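## Task

Pick up the small cardboard box that sits on the desk and set it down on the counter located behind the shelving. The stacked cartons must not be disturbed. If the robot topples or is left leaning, the task fails. The box must rest on the counter by itself at the end; if only the robot's grip keeps it there, it does not count.

## Robot and tools

ROBOT. A Rainbow Robotics RB-Y1 in simulation: a base on two drive wheels plus two rear casters (0.66 m long, 0.58 m wide, front edge 0.10 m ahead of the drive axle), a folding leg and torso, a pan/tilt head, and two arms (left and right), each ending in a parallel gripper. Cameras: head_camera (896x504), left_wrist_camera and right_wrist_camera (644x364 each). A loose object may occasionally get a brief shove from outside.

FRAMES. Base frame: origin on the floor halfway between the drive wheels; x ahead, y to the left, z up. The chest, left_hand and right_hand readings are in this frame. A hand point is the spot between its finger pads; fingers extend along the hand's -z axis and close along its x axis. Printed hand positions can be wrong, especially with the arm stretched far. base_odometry is measured from the base frame at the scene's start and only counts wheel rotation, so wheel slip shows up as travel; heading is positive to the left, range -3.142 to 3.142.

execute_actions. Arguments: actions (a list holding either one action or nothing; an empty list just reports state and images) and cameras (list of head_camera, left_wrist_camera, right_wrist_camera or all; omitted, null or ["all"] gives every camera, [] gives none). An action may contain:
- base: exactly one of translate_m (an offset in metres from where the base is now, forward positive, -3 to 3) or rotate_rad (a turn in place in radians from the current heading, counter-clockwise/left positive, -3.2 to 3.2). No sideways driving.
- joints: a map from joint name to an absolute target (radians; grippers in metres of opening between pads). One map covers both arms, torso and head; each joint is named separately.
- speeds: caps for this action only: translate_m 0.05 to 0.4 m/s, rotate_rad 0.1 to 1.509 rad/s (turn acceleration 0.5 rad/s²). The top value is the default.
- min_time_s: 0.1 to 8, the shortest duration each arm and head motion in the action may take.
All motions in an action begin together. No action may exceed 15 s; a drive command needing over 8.667 s at its top speed is rejected. Any unknown key or out-of-range number rejects the whole call and nothing moves. A joint or base you leave out may still be pushing toward an earlier target without this showing in the status.

JOINT RANGES (done tolerance ±0.02 unless noted). torso_squat_rad 0 to 1.2 (0 upright, more lowers a level chest); torso_shift_rad -0.3 to 0.6 (positive pushes hips forward); torso_pitch_rad -0.2 to 1.4 (positive leans forward); torso_yaw_rad -1.5 to 1.5 (positive turns left). Shoulder_pitch -2.356 to 2.356 (0 hanging, negative raises the arm forward and inward); left_shoulder_roll_rad 0 to 3.141 (positive lifts outward left), right_shoulder_roll_rad -3.141 to 0 (negative lifts outward right); shoulder_yaw -2.094 to 2.094; elbow -2.617 to 0.01 (0 straight, negative bends forward); forearm_roll -3.141 to 3.141; wrist_pitch -1.57 to 1.919 (negative tips the hand forward); hand_roll -2.705 to 2.705. For yaw and roll joints, positive means leftward/counter-clockwise seen from above on both arms. Grippers 0 to 0.1 m (±0.004). head_pan_rad -0.523 to 0.523 (relative to chest, positive left); head_tilt_rad -0.35 to 1.57 (positive looks down). Max speeds: arm joints 1 rad/s (forearm_roll, wrist_pitch, hand_roll 1.5), head 1.5, squat and pitch 0.3, shift 0.15, torso yaw 0.6, grippers 0.1 m/s.
Torso combos must also hold: squat+shift <= 1.52; squat-shift+pitch <= 1.57; shift+0.5 pitch-0.4 squat <= 0.7; shift+0.3 pitch-0.5 squat <= 0.39. Breaking one leaves the commanded torso joints short and off_target.

OTHER TOOLS. wait: seconds 0 to 10; nothing new is commanded and state plus images come back. zoom_image: camera and region [x0, y0, x1, y1] in pixels of that camera's last full image, origin top-left, at most 504 by 504. finished_scene: scene (integer 1 or 2) ends the current scene permanently and reports success; the goal must already hold stably.

RESULTS. The pictures line lists cameras in image order. base_status and joint_status give each motion's outcome: done (for the base, wheels turned the commanded amount, slip or not); off_target (resting short of target, possibly still pushing); limit_stop_at_<name> (a built-in limit halted it); contact_stop (hit something resisting hard; torso and arms only); time_out (took over 1.5x expected time, torso 2.5x, plus 1 s, capped at 14 s); stopped_with_arm (torso halted because an arm had a contact stop); limit_stop_at_own_body (self-collision guard halted it before contact); not_followed, with a "joint command not followed" line and usually a cause line, means arm targets were withheld by the self/arm collision check and may be retried later. After a stop, the joint keeps its current position as target, and contact_stop, time_out or stopped_with_arm halts its whole group (the four torso joints, or the seven joints of one arm). on_its_own covers uncommanded parts; "held at" is a target, not a position. MOTOR HOT warns from 65 °C; OVER-TEMPERATURE FAULT at 80 °C brakes that arm and halts the robot, marking cut keys limit_stop_at_motor_heat. If any call reports a stop, later robot calls in the same reply are skipped.

CAUTIONS. To grip, command an opening at least 0.005 m below the object's width; off_target is then expected. After a stopped arm or torso, first back off arms, then torso, each in its own action (if both hands share one object and the torso contact-stops instantly with nothing in the way, resend all arm joints at their current readings, then the torso command). The base does not stop on collisions and may keep pushing; a bent leg can extend beyond the front edge, and a leg pressing furniture can slide the robot back unseen. Each arm carries 3 kg; heavy loads held far forward can tip the robot with nothing to stop it. Never let the arms or grippers strike or press each other. Joint torque reaching its load limit (shoulders 65.8, elbows 33.8, forearm/wrist/hand 23.5 N m, load included) freezes the robot 10 s. While you think, the robot keeps holding the last command, and base moves count from the last reported state. Avoid drops, slips, slams and hard pushes; keep motions brisk.

Each tool is called after "Request:" as name(argument=value, ...), one argument or row to a line, values as JSON.

## Session

Request:
execute_actions(
  actions=[],
)

Scene clock: 0.00 s.
base_odometry: x=+0.000 y=+0.000 heading=+0.000 (m, m, rad; odometry frame)
base_status: not commanded
joint_positions: torso_squat_rad=+0.350 torso_shift_rad=+0.000 torso_pitch_rad=-0.001 torso_yaw_rad=+0.001 left_shoulder_pitch_rad=+0.045 left_shoulder_roll_rad=+0.003 left_shoulder_yaw_rad=-0.001 left_elbow_rad=-0.160 left_forearm_roll_rad=-0.005 left_wrist_pitch_rad=-0.044 left_hand_roll_rad=-0.013 left_gripper_m=+0.100 right_shoulder_pitch_rad=-0.014 right_shoulder_roll_rad=-0.024 right_shoulder_yaw_rad=-0.050 right_elbow_rad=-0.096 right_forearm_roll_rad=+0.016 right_wrist_pitch_rad=-0.055 right_hand_roll_rad=-0.005 right_gripper_m=+0.100 head_pan_rad=+0.000 head_tilt_rad=+0.400
joint_status: not commanded
chest: x=-0.2283 y=+0.0000 z=+1.2474 quat_wxyz=(+1.000, +0.000, -0.001, +0.000) (m; base frame)
left_hand: x=-0.1720 y=+0.2228 z=+0.5650 quat_wxyz=(+0.997, +0.003, -0.081, -0.002) (m; base frame)
right_hand: x=-0.1576 y=-0.2408 z=+0.5670 quat_wxyz=(+0.996, -0.014, -0.083, -0.016) (m; base frame)
pictures: head_camera, left_wrist_camera, right_wrist_camera
Images, in order (width x height): head_camera 896x504, left_wrist_camera 644x364, right_wrist_camera 644x364.

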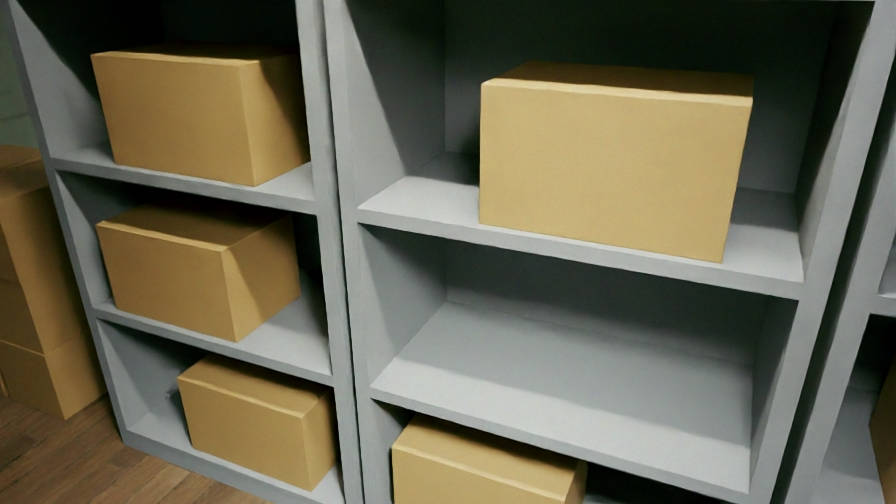

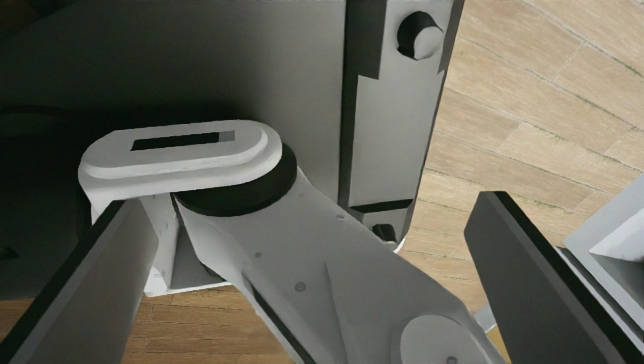

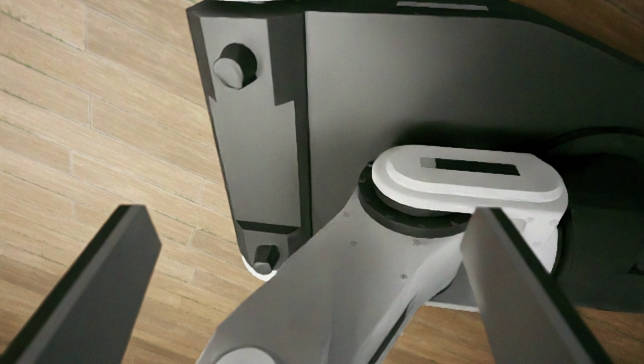

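Request:
execute_actions(
  actions=[
    {"joints":{"torso_yaw_rad":0.8,"head_pan_rad":0.3,"head_tilt_rad":0.3}},
  ],
  cameras=["head_camera"],
)

Request:
execute_actions(
  actions=[
    {"joints":{"torso_yaw_rad":1.5,"head_pan_rad":0.52,"head_tilt_rad":0.3}},
  ],
  cameras=["head_camera"],
)

Scene clock: 9.93 s.
base_odometry: x=+0.000 y=+0.000 heading=+0.000 (m, m, rad; odometry frame)
base_status: not commanded
joint_positions: torso_squat_rad=+0.350 torso_shift_rad=+0.000 torso_pitch_rad=-0.001 torso_yaw_rad=+0.800 left_shoulder_pitch_rad=+0.045 left_shoulder_roll_rad=+0.003 left_shoulder_yaw_rad=-0.001 left_elbow_rad=-0.160 left_forearm_roll_rad=-0.005 left_wrist_pitch_rad=-0.044 left_hand_roll_rad=-0.013 left_gripper_m=+0.100 right_shoulder_pitch_rad=-0.014 right_shoulder_roll_rad=-0.024 right_shoulder_yaw_rad=-0.050 right_elbow_rad=-0.096 right_forearm_roll_rad=+0.016 right_wrist_pitch_rad=-0.055 right_hand_roll_rad=-0.005 right_gripper_m=+0.100 head_pan_rad=+0.300 head_tilt_rad=+0.300
joint_status: all done
chest: x=-0.2283 y=+0.0000 z=+1.2474 quat_wxyz=(+0.921, +0.000, +0.000, +0.389) (m; base frame)
left_hand: x=-0.3487 y=+0.1950 z=+0.5648 quat_wxyz=(+0.919, +0.034, -0.074, +0.386) (m; base frame)
right_hand: x=-0.0063 y=-0.1179 z=+0.5672 quat_wxyz=(+0.924, +0.019, -0.082, +0.373) (m; base frame)
pictures: head_camera
camera_calibration (this result's frames):
head_camera: T_world_to_cam=[[0.892217, -0.451581, -0.00477599, 0.201196], [-0.147462, -0.281321, -0.948216, 1.4079], [0.426853, 0.846719, -0.31759, 0.481778], [0, 0, 0, 1]] pos_world=[-0.177549, 0.0789954, 1.48896]
Images, in order (width x height): head_camera 896x504.

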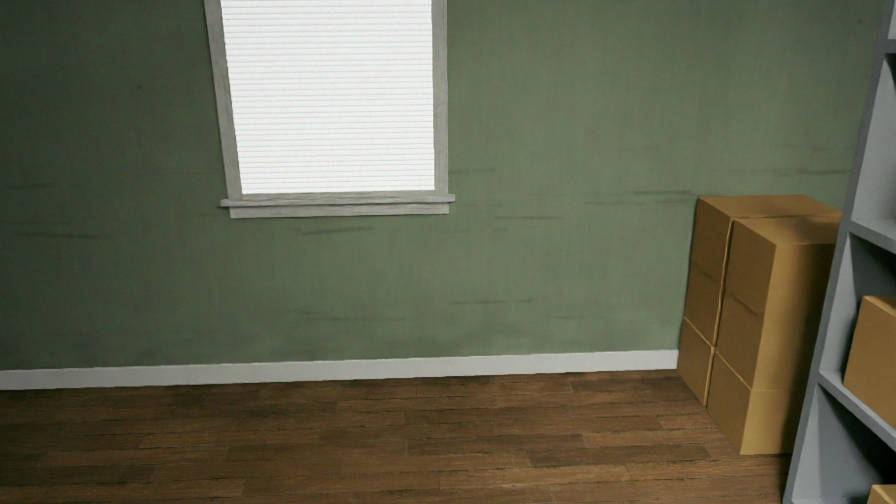

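Scene clock: 11.00 s.
base_odometry: x=+0.000 y=+0.000 heading=+0.000 (m, m, rad; odometry frame)
base_status: not commanded
joint_positions: torso_squat_rad=+0.350 torso_shift_rad=+0.000 torso_pitch_rad=-0.001 torso_yaw_rad=+1.072 left_shoulder_pitch_rad=+0.046 left_shoulder_roll_rad=+0.003 left_shoulder_yaw_rad=-0.001 left_elbow_rad=-0.160 left_forearm_roll_rad=-0.005 left_wrist_pitch_rad=-0.044 left_hand_roll_rad=-0.013 left_gripper_m=+0.100 right_shoulder_pitch_rad=-0.015 right_shoulder_roll_rad=-0.024 right_shoulder_yaw_rad=-0.050 right_elbow_rad=-0.096 right_forearm_roll_rad=+0.016 right_wrist_pitch_rad=-0.055 right_hand_roll_rad=-0.005 right_gripper_m=+0.100 head_pan_rad=+0.520 head_tilt_rad=+0.300
joint_status: torso_yaw_rad limit_stop_at_own_body (moved +0.272 of +0.700); the others done
on_its_own: torso_yaw_rad is held at +1.072, not at your +1.500, since a limit_stop_at_own_body
chest: x=-0.2283 y=+0.0000 z=+1.2474 quat_wxyz=(+0.860, +0.000, +0.000, +0.511) (m; base frame)
left_hand: x=-0.3969 y=+0.1551 z=+0.5647 quat_wxyz=(+0.858, +0.043, -0.068, +0.507) (m; base frame)
right_hand: x=+0.0173 y=-0.0539 z=+0.5672 quat_wxyz=(+0.865, +0.030, -0.078, +0.495) (m; base frame)
pictures: head_camera
camera_calibration (this result's frames):
head_camera: T_world_to_cam=[[0.999709, 0.0236385, -0.00482613, 0.221375], [0.00294668, -0.318173, -0.948028, 1.44141], [-0.0239455, 0.947738, -0.31815, 0.38141], [0, 0, 0, 1]] pos_world=[-0.216425, 0.0919062, 1.48891]
Images, in order (width x height): head_camera 896x504.

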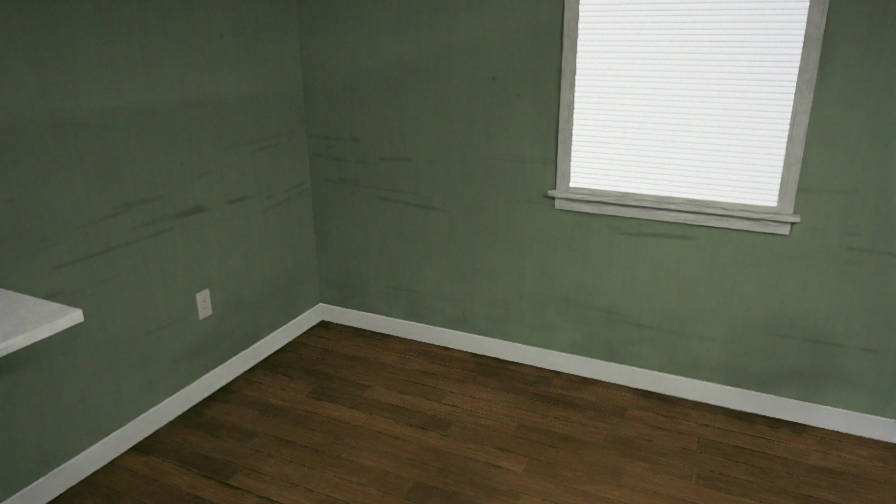

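Request:
execute_actions(
  actions=[
    {"base":{"rotate_rad":2.0},"joints":{"torso_yaw_rad":0,"head_pan_rad":0.4,"head_tilt_rad":0.35}},
  ],
  cameras=["head_camera"],
)

Scene clock: 24.93 s.
base_odometry: x=+0.000 y=+0.000 heading=+1.999 (m, m, rad; odometry frame)
base_status: done
joint_positions: torso_squat_rad=+0.350 torso_shift_rad=+0.000 torso_pitch_rad=-0.001 torso_yaw_rad=+0.000 left_shoulder_pitch_rad=+0.045 left_shoulder_roll_rad=+0.003 left_shoulder_yaw_rad=-0.001 left_elbow_rad=-0.160 left_forearm_roll_rad=-0.005 left_wrist_pitch_rad=-0.044 left_hand_roll_rad=-0.013 left_gripper_m=+0.100 right_shoulder_pitch_rad=-0.014 right_shoulder_roll_rad=-0.024 right_shoulder_yaw_rad=-0.050 right_elbow_rad=-0.096 right_forearm_roll_rad=+0.016 right_wrist_pitch_rad=-0.055 right_hand_roll_rad=-0.005 right_gripper_m=+0.100 head_pan_rad=+0.400 head_tilt_rad=+0.350
joint_status: all done
chest: x=-0.2283 y=+0.0000 z=+1.2474 quat_wxyz=(+1.000, +0.000, -0.001, +0.000) (m; base frame)
left_hand: x=-0.1718 y=+0.2228 z=+0.5650 quat_wxyz=(+0.997, +0.003, -0.081, -0.002) (m; base frame)
right_hand: x=-0.1579 y=-0.2409 z=+0.5670 quat_wxyz=(+0.996, -0.014, -0.083, -0.016) (m; base frame)
pictures: head_camera
camera_calibration (this result's frames):
head_camera: T_world_to_cam=[[0.391289, -0.920253, -0.00530786, 0.0854569], [-0.336778, -0.137825, -0.931442, 1.34105], [0.856431, 0.36625, -0.36385, 0.648039], [0, 0, 0, 1]] pos_world=[-0.136802, 0.0261275, 1.48536]
Images, in order (width x height): head_camera 896x504.

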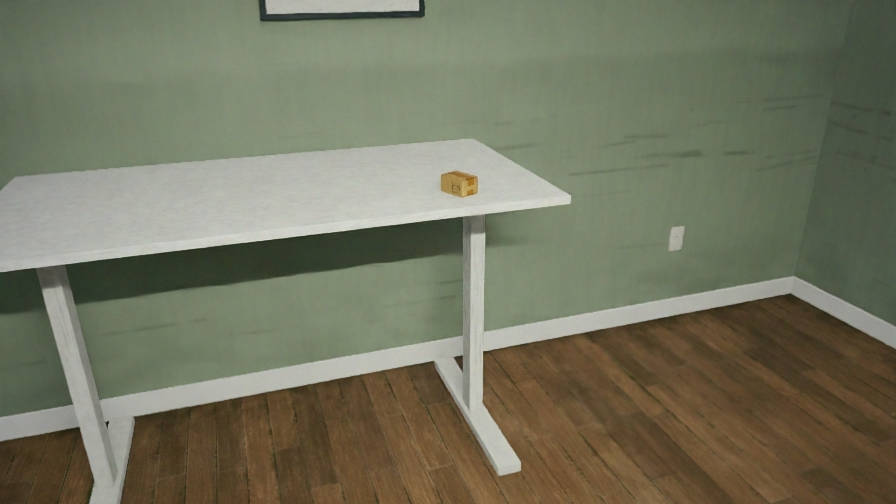

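Request:
execute_actions(
  actions=[
    {"base":{"rotate_rad":0.56},"joints":{"torso_squat_rad":0.05,"head_pan_rad":-0.1,"head_tilt_rad":0.45,"right_shoulder_pitch_rad":-0.7,"right_shoulder_roll_rad":-0.25,"right_elbow_rad":-1.5,"right_wrist_pitch_rad":1.7,"right_shoulder_yaw_rad":0,"right_forearm_roll_rad":0,"right_hand_roll_rad":0}},
  ],
  cameras=[],
)

Request:
execute_actions(
  actions=[
    {"base":{"translate_m":0.9}},
  ],
  cameras=["head_camera"],
)

Scene clock: 72.47 s.
base_odometry: x=+0.000 y=+0.000 heading=+2.559 (m, m, rad; odometry frame)
base_status: done
joint_positions: torso_squat_rad=+0.050 torso_shift_rad=+0.000 torso_pitch_rad=-0.001 torso_yaw_rad=+0.000 left_shoulder_pitch_rad=+0.045 left_shoulder_roll_rad=+0.003 left_shoulder_yaw_rad=-0.001 left_elbow_rad=-0.160 left_forearm_roll_rad=-0.005 left_wrist_pitch_rad=-0.044 left_hand_roll_rad=-0.013 left_gripper_m=+0.100 right_shoulder_pitch_rad=-0.700 right_shoulder_roll_rad=-0.250 right_shoulder_yaw_rad=+0.000 right_elbow_rad=-1.500 right_forearm_roll_rad=+0.000 right_wrist_pitch_rad=+1.700 right_hand_roll_rad=+0.000 right_gripper_m=+0.100 head_pan_rad=-0.100 head_tilt_rad=+0.450
joint_status: all done
chest: x=-0.2282 y=+0.0000 z=+1.2891 quat_wxyz=(+1.000, +0.000, -0.001, +0.000) (m; base frame)
left_hand: x=-0.1718 y=+0.2228 z=+0.6066 quat_wxyz=(+0.997, +0.003, -0.081, -0.002) (m; base frame)
right_hand: x=+0.3076 y=-0.2597 z=+1.1014 quat_wxyz=(+0.961, -0.124, -0.240, +0.064) (m; base frame)
pictures: none
No camera images: the call's "cameras" was empty. Leave "cameras" out to get every camera's image.

Scene clock: 76.27 s.
base_odometry: x=-0.752 y=+0.494 heading=+2.560 (m, m, rad; odometry frame)
base_status: done
joint_positions: torso_squat_rad=+0.050 torso_shift_rad=+0.000 torso_pitch_rad=-0.001 torso_yaw_rad=+0.000 left_shoulder_pitch_rad=+0.045 left_shoulder_roll_rad=+0.003 left_shoulder_yaw_rad=-0.001 left_elbow_rad=-0.160 left_forearm_roll_rad=-0.005 left_wrist_pitch_rad=-0.044 left_hand_roll_rad=-0.013 left_gripper_m=+0.100 right_shoulder_pitch_rad=-0.700 right_shoulder_roll_rad=-0.250 right_shoulder_yaw_rad=+0.000 right_elbow_rad=-1.500 right_forearm_roll_rad=+0.000 right_wrist_pitch_rad=+1.700 right_hand_roll_rad=+0.000 right_gripper_m=+0.100 head_pan_rad=-0.100 head_tilt_rad=+0.450
joint_status: not commanded
chest: x=-0.2282 y=+0.0000 z=+1.2891 quat_wxyz=(+1.000, +0.000, -0.001, +0.000) (m; base frame)
left_hand: x=-0.1717 y=+0.2228 z=+0.6066 quat_wxyz=(+0.997, +0.003, -0.081, -0.002) (m; base frame)
right_hand: x=+0.3075 y=-0.2598 z=+1.1013 quat_wxyz=(+0.961, -0.124, -0.240, +0.064) (m; base frame)
pictures: head_camera
camera_calibration (this result's frames):
head_camera: T_world_to_cam=[[-0.0984481, -0.995124, -0.00601589, -0.0144093], [-0.45217, 0.0501169, -0.890523, 1.29511], [0.886482, -0.08495, -0.454899, 0.804907], [0, 0, 0, 1]] pos_world=[-0.129344, -0.0108691, 1.51939]
Images, in order (width x height): head_camera 896x504.

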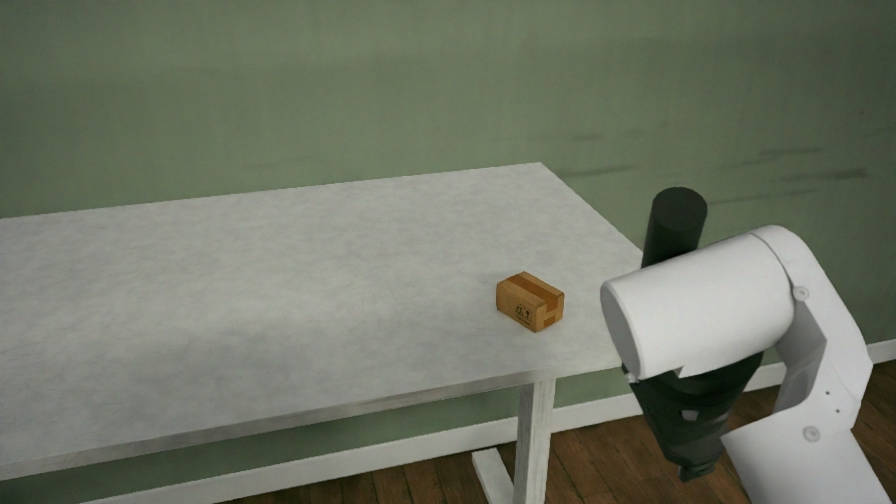

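Request:
execute_actions(
  actions=[
    {"joints":{"head_tilt_rad":0.75,"right_shoulder_pitch_rad":-1.15,"right_shoulder_roll_rad":-0.2,"right_elbow_rad":-0.773,"right_wrist_pitch_rad":1.9,"right_shoulder_yaw_rad":-0.317,"right_forearm_roll_rad":0,"right_hand_roll_rad":-0.99}},
  ],
  cameras=[],
)

Request:
execute_actions(
  actions=[
    {"base":{"translate_m":0.3}},
  ],
  cameras=["head_camera","right_wrist_camera"],
)

Scene clock: 132.43 s.
base_odometry: x=-0.752 y=+0.494 heading=+2.560 (m, m, rad; odometry frame)
base_status: not commanded
joint_positions: torso_squat_rad=+0.050 torso_shift_rad=+0.000 torso_pitch_rad=-0.001 torso_yaw_rad=+0.000 left_shoulder_pitch_rad=+0.045 left_shoulder_roll_rad=+0.003 left_shoulder_yaw_rad=-0.001 left_elbow_rad=-0.160 left_forearm_roll_rad=-0.005 left_wrist_pitch_rad=-0.044 left_hand_roll_rad=-0.013 left_gripper_m=+0.100 right_shoulder_pitch_rad=-1.150 right_shoulder_roll_rad=-0.200 right_shoulder_yaw_rad=-0.317 right_elbow_rad=-0.773 right_forearm_roll_rad=+0.000 right_wrist_pitch_rad=+1.900 right_hand_roll_rad=-0.990 right_gripper_m=+0.100 head_pan_rad=-0.100 head_tilt_rad=+0.750
joint_status: all done
chest: x=-0.2282 y=+0.0000 z=+1.2891 quat_wxyz=(+1.000, +0.000, -0.001, +0.000) (m; base frame)
left_hand: x=-0.1718 y=+0.2228 z=+0.6066 quat_wxyz=(+0.997, +0.003, -0.081, -0.002) (m; base frame)
right_hand: x=+0.2865 y=-0.2195 z=+1.1015 quat_wxyz=(+0.880, +0.000, +0.000, -0.474) (m; base frame)
pictures: none
No camera images: the call's "cameras" was empty. Leave "cameras" out to get every camera's image.

Scene clock: 134.63 s.
base_odometry: x=-1.003 y=+0.659 heading=+2.562 (m, m, rad; odometry frame)
base_status: done
joint_positions: torso_squat_rad=+0.050 torso_shift_rad=+0.000 torso_pitch_rad=-0.001 torso_yaw_rad=+0.000 left_shoulder_pitch_rad=+0.045 left_shoulder_roll_rad=+0.003 left_shoulder_yaw_rad=-0.001 left_elbow_rad=-0.160 left_forearm_roll_rad=-0.005 left_wrist_pitch_rad=-0.044 left_hand_roll_rad=-0.013 left_gripper_m=+0.100 right_shoulder_pitch_rad=-1.150 right_shoulder_roll_rad=-0.200 right_shoulder_yaw_rad=-0.317 right_elbow_rad=-0.773 right_forearm_roll_rad=+0.000 right_wrist_pitch_rad=+1.900 right_hand_roll_rad=-0.990 right_gripper_m=+0.100 head_pan_rad=-0.100 head_tilt_rad=+0.750
joint_status: not commanded
chest: x=-0.2282 y=+0.0000 z=+1.2891 quat_wxyz=(+1.000, +0.000, +0.000, +0.000) (m; base frame)
left_hand: x=-0.1718 y=+0.2228 z=+0.6066 quat_wxyz=(+0.997, +0.003, -0.081, -0.002) (m; base frame)
right_hand: x=+0.2866 y=-0.2194 z=+1.1014 quat_wxyz=(+0.880, +0.000, +0.000, -0.474) (m; base frame)
pictures: head_camera, right_wrist_camera
camera_calibration (this result's frames):
head_camera: T_world_to_cam=[[-0.100343, -0.994934, -0.00611989, -0.0146251], [-0.693888, 0.0743872, -0.71623, 0.985719], [0.713057, -0.0676224, -0.697838, 1.13082], [0, 0, 0, 1]] pos_world=[-0.123825, -0.0114074, 1.49504]
right_wrist_camera: T_world_to_cam=[[-0.562852, 0.826556, -0.00136922, 0.340798], [0.623145, 0.425425, 0.656281, -0.779118], [0.543035, 0.368536, -0.754516, 0.845768], [0, 0, 0, 1]] pos_world=[0.218041, -0.261929, 1.14993]
Images, in order (width x height): head_camera 896x504, right_wrist_camera 644x364.

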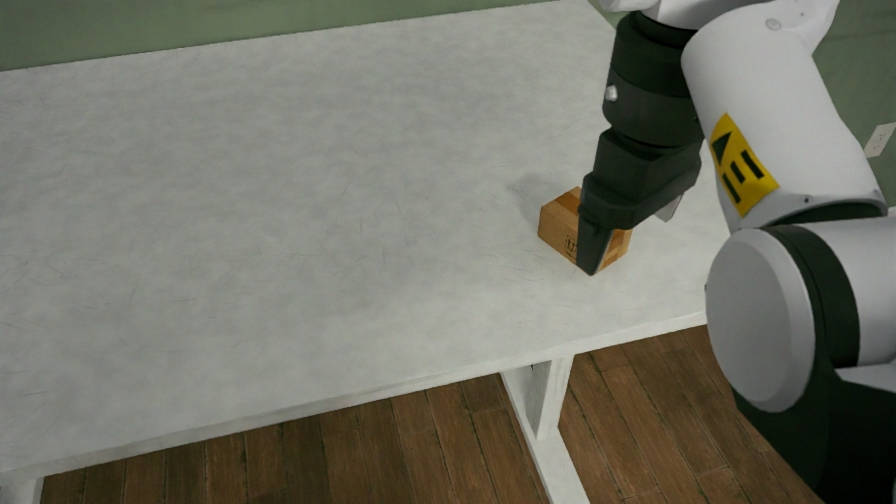

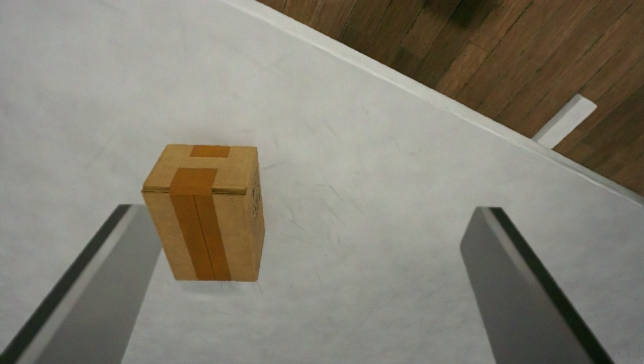

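Request:
execute_actions(
  actions=[
    {"base":{"translate_m":0.105}},
  ],
  cameras=["right_wrist_camera"],
)

Request:
execute_actions(
  actions=[
    {"joints":{"torso_squat_rad":0.38}},
  ],
  cameras=["head_camera","right_wrist_camera"],
)

Scene clock: 159.27 s.
base_odometry: x=-1.091 y=+0.716 heading=+2.563 (m, m, rad; odometry frame)
base_status: done
joint_positions: torso_squat_rad=+0.050 torso_shift_rad=+0.000 torso_pitch_rad=-0.001 torso_yaw_rad=+0.000 left_shoulder_pitch_rad=+0.045 left_shoulder_roll_rad=+0.003 left_shoulder_yaw_rad=-0.001 left_elbow_rad=-0.160 left_forearm_roll_rad=-0.005 left_wrist_pitch_rad=-0.044 left_hand_roll_rad=-0.013 left_gripper_m=+0.100 right_shoulder_pitch_rad=-1.150 right_shoulder_roll_rad=-0.200 right_shoulder_yaw_rad=-0.317 right_elbow_rad=-0.773 right_forearm_roll_rad=+0.000 right_wrist_pitch_rad=+1.900 right_hand_roll_rad=-0.990 right_gripper_m=+0.100 head_pan_rad=-0.100 head_tilt_rad=+0.750
joint_status: not commanded
chest: x=-0.2282 y=+0.0000 z=+1.2891 quat_wxyz=(+1.000, +0.000, -0.001, +0.000) (m; base frame)
left_hand: x=-0.1718 y=+0.2228 z=+0.6066 quat_wxyz=(+0.997, +0.003, -0.081, -0.002) (m; base frame)
right_hand: x=+0.2865 y=-0.2194 z=+1.1014 quat_wxyz=(+0.880, +0.000, +0.000, -0.474) (m; base frame)
pictures: right_wrist_camera
camera_calibration (this result's frames):
right_wrist_camera: T_world_to_cam=[[-0.562872, 0.826543, -0.00136097, 0.340757], [0.623119, 0.425422, 0.656307, -0.779141], [0.543045, 0.368569, -0.754492, 0.845773], [0, 0, 0, 1]] pos_world=[0.218007, -0.261913, 1.14995]
Images, in order (width x height): right_wrist_camera 644x364.

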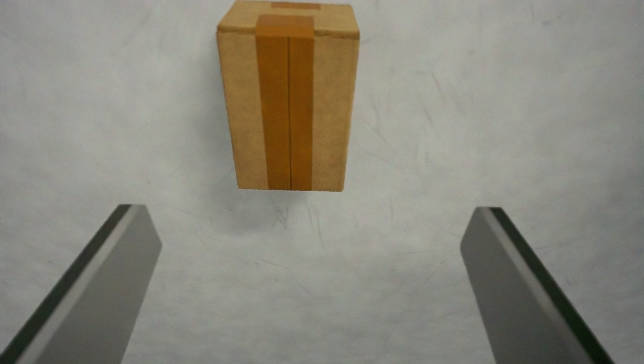

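Scene clock: 161.17 s.
base_odometry: x=-1.091 y=+0.716 heading=+2.563 (m, m, rad; odometry frame)
base_status: not commanded
joint_positions: torso_squat_rad=+0.380 torso_shift_rad=+0.000 torso_pitch_rad=-0.001 torso_yaw_rad=+0.000 left_shoulder_pitch_rad=+0.045 left_shoulder_roll_rad=+0.003 left_shoulder_yaw_rad=-0.001 left_elbow_rad=-0.160 left_forearm_roll_rad=-0.005 left_wrist_pitch_rad=-0.044 left_hand_roll_rad=-0.013 left_gripper_m=+0.100 right_shoulder_pitch_rad=-1.150 right_shoulder_roll_rad=-0.200 right_shoulder_yaw_rad=-0.317 right_elbow_rad=-0.773 right_forearm_roll_rad=+0.000 right_wrist_pitch_rad=+1.900 right_hand_roll_rad=-0.990 right_gripper_m=+0.100 head_pan_rad=-0.100 head_tilt_rad=+0.750
joint_status: all done
chest: x=-0.2283 y=+0.0000 z=+1.2400 quat_wxyz=(+1.000, +0.000, -0.001, +0.000) (m; base frame)
left_hand: x=-0.1717 y=+0.2228 z=+0.5576 quat_wxyz=(+0.997, +0.003, -0.082, -0.002) (m; base frame)
right_hand: x=+0.2864 y=-0.2194 z=+1.0525 quat_wxyz=(+0.880, +0.000, +0.000, -0.474) (m; base frame)
pictures: head_camera, right_wrist_camera
camera_calibration (this result's frames):
head_camera: T_world_to_cam=[[-0.100343, -0.994934, -0.00615327, -0.0148923], [-0.693657, 0.0743892, -0.716454, 0.95079], [0.713282, -0.0676231, -0.697607, 1.09648], [0, 0, 0, 1]] pos_world=[-0.124074, -0.0113978, 1.44602]
right_wrist_camera: T_world_to_cam=[[-0.562871, 0.826543, -0.00151871, 0.340797], [0.622935, 0.425421, 0.656482, -0.747122], [0.543257, 0.368569, -0.75434, 0.808697], [0, 0, 0, 1]] pos_world=[0.217903, -0.261903, 1.10102]
Images, in order (width x height): head_camera 896x504, right_wrist_camera 644x364.

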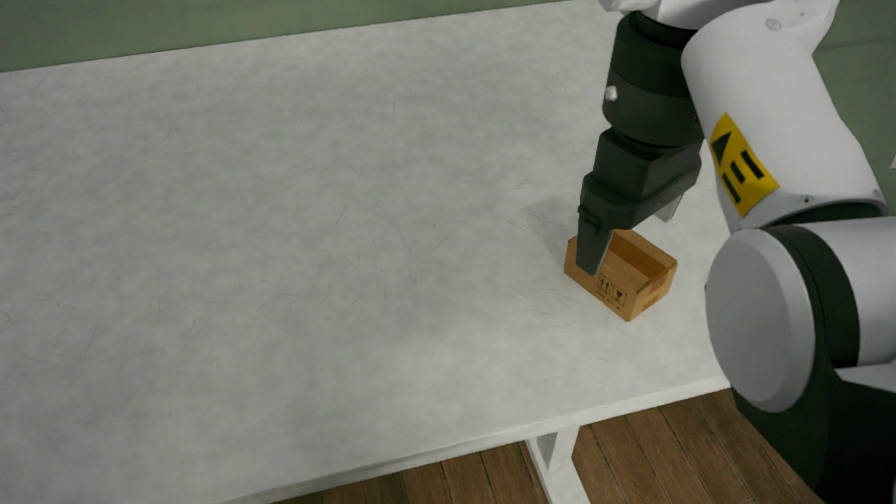

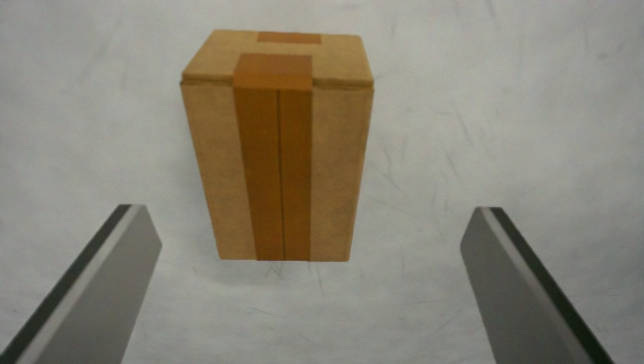

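Request:
execute_actions(
  actions=[
    {"base":{"translate_m":0.023}},
  ],
  cameras=["right_wrist_camera"],
)

Request:
execute_actions(
  actions=[
    {"joints":{"torso_squat_rad":0.585}},
  ],
  cameras=["head_camera","right_wrist_camera"],
)

Scene clock: 177.70 s.
base_odometry: x=-1.110 y=+0.729 heading=+2.564 (m, m, rad; odometry frame)
base_status: done
joint_positions: torso_squat_rad=+0.380 torso_shift_rad=+0.000 torso_pitch_rad=-0.001 torso_yaw_rad=+0.000 left_shoulder_pitch_rad=+0.045 left_shoulder_roll_rad=+0.003 left_shoulder_yaw_rad=-0.001 left_elbow_rad=-0.160 left_forearm_roll_rad=-0.005 left_wrist_pitch_rad=-0.044 left_hand_roll_rad=-0.013 left_gripper_m=+0.100 right_shoulder_pitch_rad=-1.150 right_shoulder_roll_rad=-0.200 right_shoulder_yaw_rad=-0.317 right_elbow_rad=-0.773 right_forearm_roll_rad=+0.000 right_wrist_pitch_rad=+1.900 right_hand_roll_rad=-0.990 right_gripper_m=+0.100 head_pan_rad=-0.100 head_tilt_rad=+0.750
joint_status: not commanded
chest: x=-0.2281 y=+0.0000 z=+1.2400 quat_wxyz=(+1.000, +0.000, +0.000, +0.000) (m; base frame)
left_hand: x=-0.1717 y=+0.2228 z=+0.5575 quat_wxyz=(+0.997, +0.003, -0.081, -0.002) (m; base frame)
right_hand: x=+0.2866 y=-0.2194 z=+1.0524 quat_wxyz=(+0.880, +0.000, +0.000, -0.474) (m; base frame)
pictures: right_wrist_camera
camera_calibration (this result's frames):
right_wrist_camera: T_world_to_cam=[[-0.562885, 0.826534, -0.00132143, 0.340676], [0.623155, 0.425429, 0.656269, -0.746952], [0.54299, 0.36858, -0.754526, 0.808751], [0, 0, 0, 1]] pos_world=[0.218084, -0.261894, 1.10088]
Images, in order (width x height): right_wrist_camera 644x364.

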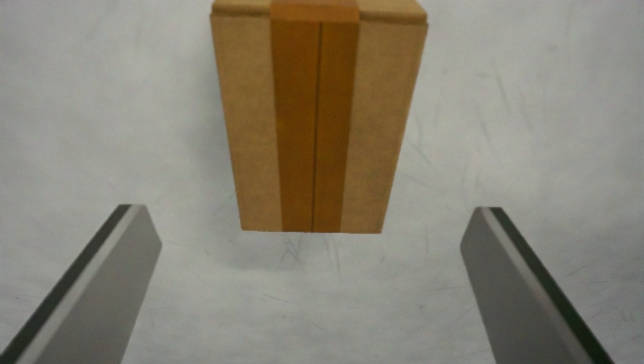

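Scene clock: 179.17 s.
base_odometry: x=-1.110 y=+0.729 heading=+2.564 (m, m, rad; odometry frame)
base_status: not commanded
joint_positions: torso_squat_rad=+0.585 torso_shift_rad=+0.000 torso_pitch_rad=-0.001 torso_yaw_rad=+0.000 left_shoulder_pitch_rad=+0.045 left_shoulder_roll_rad=+0.003 left_shoulder_yaw_rad=-0.001 left_elbow_rad=-0.160 left_forearm_roll_rad=-0.005 left_wrist_pitch_rad=-0.044 left_hand_roll_rad=-0.013 left_gripper_m=+0.100 right_shoulder_pitch_rad=-1.150 right_shoulder_roll_rad=-0.200 right_shoulder_yaw_rad=-0.317 right_elbow_rad=-0.773 right_forearm_roll_rad=+0.000 right_wrist_pitch_rad=+1.900 right_hand_roll_rad=-0.990 right_gripper_m=+0.100 head_pan_rad=-0.100 head_tilt_rad=+0.750
joint_status: all done
chest: x=-0.2284 y=+0.0000 z=+1.1735 quat_wxyz=(+1.000, +0.000, -0.001, +0.000) (m; base frame)
left_hand: x=-0.1717 y=+0.2228 z=+0.4911 quat_wxyz=(+0.997, +0.003, -0.082, -0.002) (m; base frame)
right_hand: x=+0.2864 y=-0.2194 z=+0.9861 quat_wxyz=(+0.880, +0.000, +0.000, -0.474) (m; base frame)
pictures: head_camera, right_wrist_camera
camera_calibration (this result's frames):
head_camera: T_world_to_cam=[[-0.100343, -0.994934, -0.00615365, -0.0152882], [-0.693658, 0.0743896, -0.716453, 0.903159], [0.713281, -0.0676228, -0.697608, 1.05013], [0, 0, 0, 1]] pos_world=[-0.124086, -0.011384, 1.37955]
right_wrist_camera: T_world_to_cam=[[-0.562882, 0.826536, -0.00151786, 0.340674], [0.622928, 0.425427, 0.656485, -0.703496], [0.543254, 0.368578, -0.754337, 0.758562], [0, 0, 0, 1]] pos_world=[0.217894, -0.261882, 1.03456]
Images, in order (width x height): head_camera 896x504, right_wrist_camera 644x364.

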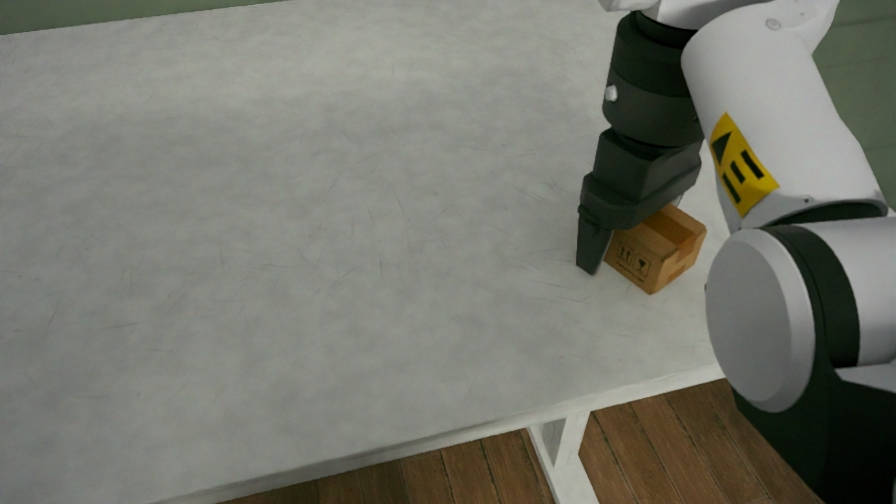

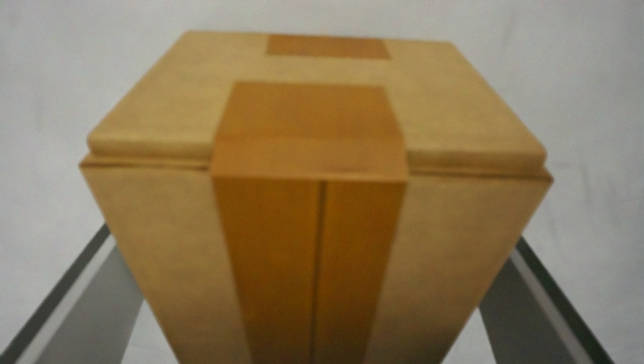

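Request:
execute_actions(
  actions=[
    {"joints":{"right_gripper_m":0.04}},
  ],
  cameras=[],
)

Request:
execute_actions(
  actions=[
    {"joints":{"torso_squat_rad":0.2}},
  ],
  cameras=["head_camera","right_wrist_camera"],
)

Scene clock: 187.77 s.
base_odometry: x=-1.110 y=+0.729 heading=+2.564 (m, m, rad; odometry frame)
base_status: not commanded
joint_positions: torso_squat_rad=+0.585 torso_shift_rad=+0.000 torso_pitch_rad=-0.001 torso_yaw_rad=+0.000 left_shoulder_pitch_rad=+0.045 left_shoulder_roll_rad=+0.003 left_shoulder_yaw_rad=-0.001 left_elbow_rad=-0.160 left_forearm_roll_rad=-0.005 left_wrist_pitch_rad=-0.044 left_hand_roll_rad=-0.013 left_gripper_m=+0.100 right_shoulder_pitch_rad=-1.150 right_shoulder_roll_rad=-0.200 right_shoulder_yaw_rad=-0.317 right_elbow_rad=-0.773 right_forearm_roll_rad=+0.000 right_wrist_pitch_rad=+1.900 right_hand_roll_rad=-0.990 right_gripper_m=+0.060 head_pan_rad=-0.100 head_tilt_rad=+0.750
joint_status: right_gripper_m off_target (ended at +0.060, target +0.040)
chest: x=-0.2284 y=+0.0000 z=+1.1735 quat_wxyz=(+1.000, +0.000, -0.001, +0.000) (m; base frame)
left_hand: x=-0.1717 y=+0.2228 z=+0.4911 quat_wxyz=(+0.997, +0.003, -0.082, -0.002) (m; base frame)
right_hand: x=+0.2864 y=-0.2194 z=+0.9861 quat_wxyz=(+0.880, +0.000, +0.000, -0.474) (m; base frame)
pictures: none
No camera images: the call's "cameras" was empty. Leave "cameras" out to get every camera's image.

Scene clock: 189.87 s.
base_odometry: x=-1.110 y=+0.729 heading=+2.564 (m, m, rad; odometry frame)
base_status: not commanded
joint_positions: torso_squat_rad=+0.200 torso_shift_rad=+0.000 torso_pitch_rad=-0.001 torso_yaw_rad=+0.000 left_shoulder_pitch_rad=+0.045 left_shoulder_roll_rad=+0.003 left_shoulder_yaw_rad=-0.001 left_elbow_rad=-0.160 left_forearm_roll_rad=-0.005 left_wrist_pitch_rad=-0.044 left_hand_roll_rad=-0.013 left_gripper_m=+0.100 right_shoulder_pitch_rad=-1.150 right_shoulder_roll_rad=-0.200 right_shoulder_yaw_rad=-0.317 right_elbow_rad=-0.773 right_forearm_roll_rad=+0.000 right_wrist_pitch_rad=+1.900 right_hand_roll_rad=-0.990 right_gripper_m=+0.060 head_pan_rad=-0.100 head_tilt_rad=+0.750
joint_status: all done
chest: x=-0.2282 y=+0.0000 z=+1.2760 quat_wxyz=(+1.000, +0.000, +0.000, +0.000) (m; base frame)
left_hand: x=-0.1718 y=+0.2228 z=+0.5935 quat_wxyz=(+0.997, +0.003, -0.081, -0.002) (m; base frame)
right_hand: x=+0.2865 y=-0.2194 z=+1.0883 quat_wxyz=(+0.880, +0.000, +0.000, -0.474) (m; base frame)
pictures: head_camera, right_wrist_camera
camera_calibration (this result's frames):
head_camera: T_world_to_cam=[[-0.100345, -0.994934, -0.00611697, -0.0147066], [-0.693921, 0.0743897, -0.716198, 0.9763], [0.713025, -0.0676225, -0.69787, 1.12172], [0, 0, 0, 1]] pos_world=[-0.123815, -0.0114051, 1.48195]
right_wrist_camera: T_world_to_cam=[[-0.562869, 0.826545, -0.00126859, 0.340642], [0.623224, 0.425416, 0.656211, -0.770444], [0.542928, 0.36857, -0.754576, 0.83597], [0, 0, 0, 1]] pos_world=[0.218024, -0.26191, 1.13681]
Images, in order (width x height): head_camera 896x504, right_wrist_camera 644x364.

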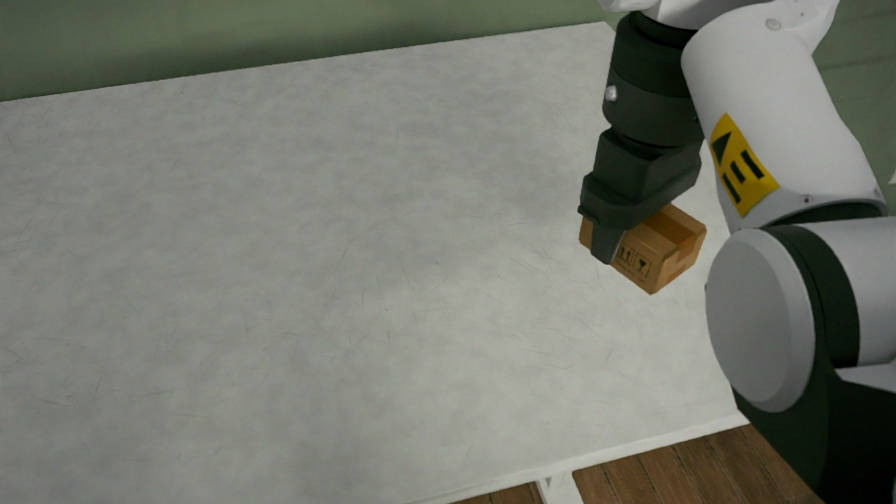

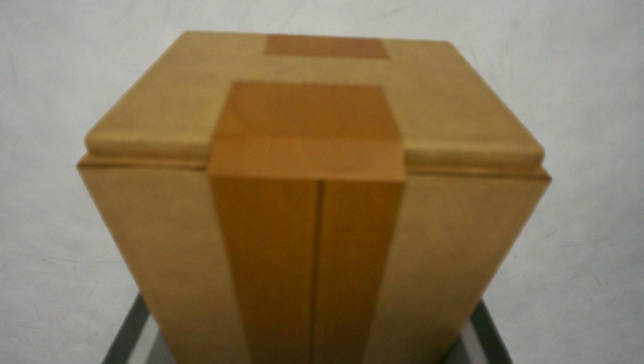

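Request:
execute_actions(
  actions=[
    {"base":{"translate_m":-0.6},"joints":{"head_tilt_rad":0.3,"head_pan_rad":0.3}},
  ],
  cameras=[],
)

Request:
execute_actions(
  actions=[
    {"base":{"rotate_rad":1.75},"joints":{"right_shoulder_pitch_rad":-0.1,"right_shoulder_roll_rad":-0.03,"right_elbow_rad":-1.8,"right_shoulder_yaw_rad":0},"min_time_s":2.5},
  ],
  cameras=["head_camera"],
)

Scene clock: 203.07 s.
base_odometry: x=-0.607 y=+0.401 heading=+2.567 (m, m, rad; odometry frame)
base_status: done
joint_positions: torso_squat_rad=+0.200 torso_shift_rad=+0.000 torso_pitch_rad=-0.001 torso_yaw_rad=+0.000 left_shoulder_pitch_rad=+0.045 left_shoulder_roll_rad=+0.003 left_shoulder_yaw_rad=-0.001 left_elbow_rad=-0.160 left_forearm_roll_rad=-0.005 left_wrist_pitch_rad=-0.044 left_hand_roll_rad=-0.013 left_gripper_m=+0.100 right_shoulder_pitch_rad=-1.150 right_shoulder_roll_rad=-0.200 right_shoulder_yaw_rad=-0.317 right_elbow_rad=-0.773 right_forearm_roll_rad=+0.000 right_wrist_pitch_rad=+1.900 right_hand_roll_rad=-0.990 right_gripper_m=+0.060 head_pan_rad=+0.300 head_tilt_rad=+0.300
joint_status: all done
chest: x=-0.2283 y=+0.0000 z=+1.2760 quat_wxyz=(+1.000, +0.000, -0.001, +0.000) (m; base frame)
left_hand: x=-0.1718 y=+0.2228 z=+0.5935 quat_wxyz=(+0.997, +0.003, -0.081, -0.002) (m; base frame)
right_hand: x=+0.2864 y=-0.2193 z=+1.0883 quat_wxyz=(+0.880, +0.000, +0.000, -0.474) (m; base frame)
pictures: none
No camera images: the call's "cameras" was empty. Leave "cameras" out to get every camera's image.

Scene clock: 207.27 s.
base_odometry: x=-0.606 y=+0.401 heading=-1.967 (m, m, rad; odometry frame)
base_status: done
joint_positions: torso_squat_rad=+0.200 torso_shift_rad=+0.000 torso_pitch_rad=-0.001 torso_yaw_rad=+0.000 left_shoulder_pitch_rad=+0.045 left_shoulder_roll_rad=+0.003 left_shoulder_yaw_rad=-0.001 left_elbow_rad=-0.160 left_forearm_roll_rad=-0.005 left_wrist_pitch_rad=-0.044 left_hand_roll_rad=-0.013 left_gripper_m=+0.100 right_shoulder_pitch_rad=-0.100 right_shoulder_roll_rad=-0.030 right_shoulder_yaw_rad=+0.000 right_elbow_rad=-1.800 right_forearm_roll_rad=+0.000 right_wrist_pitch_rad=+1.900 right_hand_roll_rad=-0.990 right_gripper_m=+0.060 head_pan_rad=+0.300 head_tilt_rad=+0.300
joint_status: all done
chest: x=-0.2283 y=+0.0000 z=+1.2760 quat_wxyz=(+1.000, +0.000, -0.001, +0.000) (m; base frame)
left_hand: x=-0.1718 y=+0.2228 z=+0.5935 quat_wxyz=(+0.997, +0.003, -0.081, -0.002) (m; base frame)
right_hand: x=+0.0805 y=-0.2249 z=+0.9061 quat_wxyz=(+0.887, -0.015, -0.006, -0.461) (m; base frame)
pictures: head_camera
camera_calibration (this result's frames):
head_camera: T_world_to_cam=[[0.297702, -0.954644, -0.00529904, 0.0662611], [-0.303919, -0.0895109, -0.948484, 1.3996], [0.90499, 0.283976, -0.316782, 0.59898], [0, 0, 0, 1]] pos_world=[-0.136433, 0.0184394, 1.51759]
Images, in order (width x height): head_camera 896x504.

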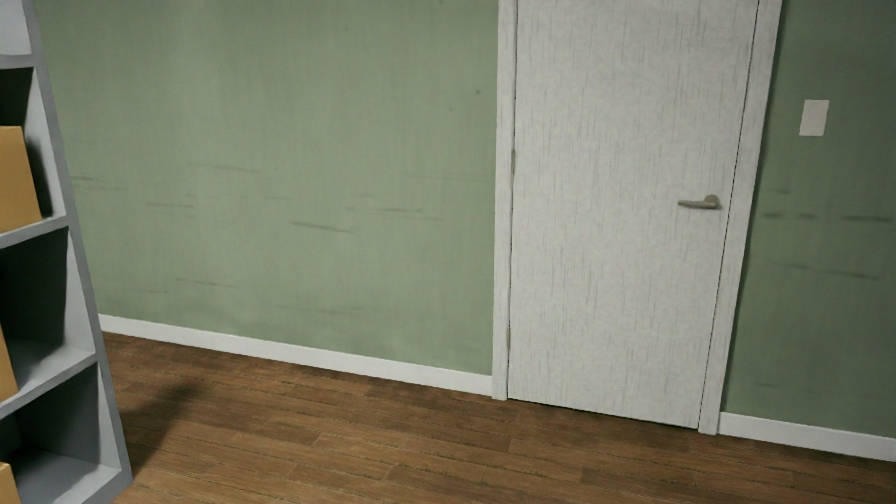

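Request:
execute_actions(
  actions=[
    {"base":{"translate_m":1.85},"joints":{"head_pan_rad":0,"head_tilt_rad":0.4}},
  ],
  cameras=[],
)

Request:
execute_actions(
  actions=[
    {"base":{"rotate_rad":1.571}},
  ],
  cameras=["head_camera"],
)

Scene clock: 228.17 s.
base_odometry: x=-1.319 y=-1.306 heading=-1.965 (m, m, rad; odometry frame)
base_status: done
joint_positions: torso_squat_rad=+0.200 torso_shift_rad=+0.000 torso_pitch_rad=-0.001 torso_yaw_rad=+0.000 left_shoulder_pitch_rad=+0.045 left_shoulder_roll_rad=+0.003 left_shoulder_yaw_rad=-0.001 left_elbow_rad=-0.160 left_forearm_roll_rad=-0.005 left_wrist_pitch_rad=-0.044 left_hand_roll_rad=-0.013 left_gripper_m=+0.100 right_shoulder_pitch_rad=-0.100 right_shoulder_roll_rad=-0.030 right_shoulder_yaw_rad=+0.000 right_elbow_rad=-1.800 right_forearm_roll_rad=+0.000 right_wrist_pitch_rad=+1.900 right_hand_roll_rad=-0.990 right_gripper_m=+0.060 head_pan_rad=+0.000 head_tilt_rad=+0.400
joint_status: all done
chest: x=-0.2282 y=+0.0000 z=+1.2760 quat_wxyz=(+1.000, +0.000, -0.001, +0.000) (m; base frame)
left_hand: x=-0.1717 y=+0.2228 z=+0.5935 quat_wxyz=(+0.997, +0.003, -0.081, -0.002) (m; base frame)
right_hand: x=+0.0804 y=-0.2249 z=+0.9060 quat_wxyz=(+0.887, -0.015, -0.006, -0.461) (m; base frame)
pictures: none
No camera images: the call's "cameras" was empty. Leave "cameras" out to get every camera's image.

Scene clock: 232.30 s.
base_odometry: x=-1.319 y=-1.306 heading=-0.395 (m, m, rad; odometry frame)
base_status: done
joint_positions: torso_squat_rad=+0.200 torso_shift_rad=+0.000 torso_pitch_rad=-0.001 torso_yaw_rad=+0.000 left_shoulder_pitch_rad=+0.045 left_shoulder_roll_rad=+0.003 left_shoulder_yaw_rad=-0.001 left_elbow_rad=-0.160 left_forearm_roll_rad=-0.005 left_wrist_pitch_rad=-0.044 left_hand_roll_rad=-0.013 left_gripper_m=+0.100 right_shoulder_pitch_rad=-0.100 right_shoulder_roll_rad=-0.030 right_shoulder_yaw_rad=+0.000 right_elbow_rad=-1.800 right_forearm_roll_rad=+0.000 right_wrist_pitch_rad=+1.900 right_hand_roll_rad=-0.990 right_gripper_m=+0.060 head_pan_rad=+0.000 head_tilt_rad=+0.400
joint_status: not commanded
chest: x=-0.2282 y=+0.0000 z=+1.2760 quat_wxyz=(+1.000, +0.000, -0.001, +0.000) (m; base frame)
left_hand: x=-0.1718 y=+0.2228 z=+0.5935 quat_wxyz=(+0.997, +0.003, -0.081, -0.002) (m; base frame)
right_hand: x=+0.0804 y=-0.2249 z=+0.9060 quat_wxyz=(+0.887, -0.015, -0.006, -0.461) (m; base frame)
pictures: head_camera
camera_calibration (this result's frames):
head_camera: T_world_to_cam=[[0.00170325, -0.999981, -0.00584345, 0.0059255], [-0.40985, 0.00463206, -0.912141, 1.32411], [0.912151, 0.00394854, -0.409834, 0.737747], [0, 0, 0, 1]] pos_world=[-0.130261, -0.00312099, 1.51016]
Images, in order (width x height): head_camera 896x504.

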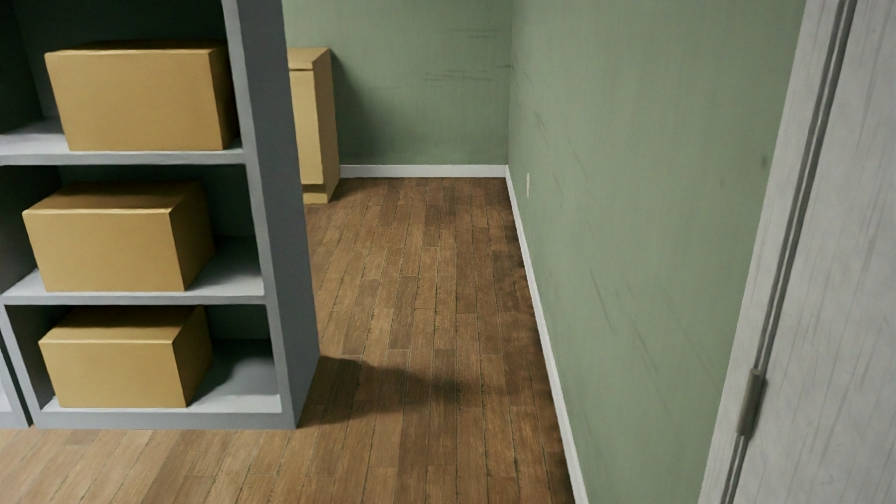

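Request:
execute_actions(
  actions=[
    {"base":{"rotate_rad":0.06}},
  ],
  cameras=[],
)

Request:
execute_actions(
  actions=[
    {"base":{"translate_m":2.75},"joints":{"head_pan_rad":0.5,"head_tilt_rad":0.5}},
  ],
  cameras=["head_camera"],
)

Scene clock: 253.00 s.
base_odometry: x=-1.319 y=-1.306 heading=-0.336 (m, m, rad; odometry frame)
base_status: done
joint_positions: torso_squat_rad=+0.200 torso_shift_rad=+0.000 torso_pitch_rad=-0.001 torso_yaw_rad=+0.000 left_shoulder_pitch_rad=+0.045 left_shoulder_roll_rad=+0.003 left_shoulder_yaw_rad=-0.001 left_elbow_rad=-0.160 left_forearm_roll_rad=-0.005 left_wrist_pitch_rad=-0.044 left_hand_roll_rad=-0.013 left_gripper_m=+0.100 right_shoulder_pitch_rad=-0.100 right_shoulder_roll_rad=-0.030 right_shoulder_yaw_rad=+0.000 right_elbow_rad=-1.800 right_forearm_roll_rad=+0.000 right_wrist_pitch_rad=+1.900 right_hand_roll_rad=-0.990 right_gripper_m=+0.060 head_pan_rad=+0.000 head_tilt_rad=+0.400
joint_status: not commanded
chest: x=-0.2282 y=+0.0000 z=+1.2760 quat_wxyz=(+1.000, +0.000, -0.001, +0.000) (m; base frame)
left_hand: x=-0.1718 y=+0.2228 z=+0.5935 quat_wxyz=(+0.997, +0.003, -0.081, -0.002) (m; base frame)
right_hand: x=+0.0804 y=-0.2248 z=+0.9060 quat_wxyz=(+0.887, -0.015, -0.006, -0.461) (m; base frame)
pictures: none
No camera images: the call's "cameras" was empty. Leave "cameras" out to get every camera's image.

Scene clock: 261.43 s.
base_odometry: x=+1.278 y=-2.209 heading=-0.334 (m, m, rad; odometry frame)
base_status: done
joint_positions: torso_squat_rad=+0.200 torso_shift_rad=+0.000 torso_pitch_rad=-0.001 torso_yaw_rad=+0.000 left_shoulder_pitch_rad=+0.045 left_shoulder_roll_rad=+0.003 left_shoulder_yaw_rad=-0.001 left_elbow_rad=-0.160 left_forearm_roll_rad=-0.005 left_wrist_pitch_rad=-0.044 left_hand_roll_rad=-0.013 left_gripper_m=+0.100 right_shoulder_pitch_rad=-0.100 right_shoulder_roll_rad=-0.030 right_shoulder_yaw_rad=+0.000 right_elbow_rad=-1.800 right_forearm_roll_rad=+0.000 right_wrist_pitch_rad=+1.900 right_hand_roll_rad=-0.990 right_gripper_m=+0.060 head_pan_rad=+0.500 head_tilt_rad=+0.500
joint_status: all done
chest: x=-0.2282 y=+0.0000 z=+1.2760 quat_wxyz=(+1.000, +0.000, -0.001, +0.000) (m; base frame)
left_hand: x=-0.1717 y=+0.2228 z=+0.5935 quat_wxyz=(+0.997, +0.003, -0.081, -0.002) (m; base frame)
right_hand: x=+0.0804 y=-0.2248 z=+0.9060 quat_wxyz=(+0.887, -0.015, -0.006, -0.461) (m; base frame)
pictures: head_camera
camera_calibration (this result's frames):
head_camera: T_world_to_cam=[[0.480344, -0.877063, -0.00550587, 0.104238], [-0.440072, -0.235576, -0.86651, 1.25054], [0.758687, 0.418646, -0.499129, 0.837836], [0, 0, 0, 1]] pos_world=[-0.1354, 0.0352624, 1.50236]
Images, in order (width x height): head_camera 896x504.

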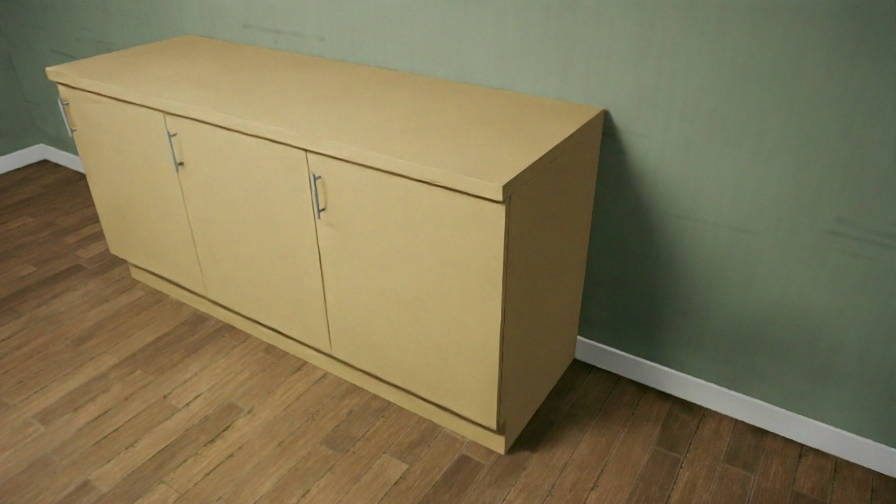

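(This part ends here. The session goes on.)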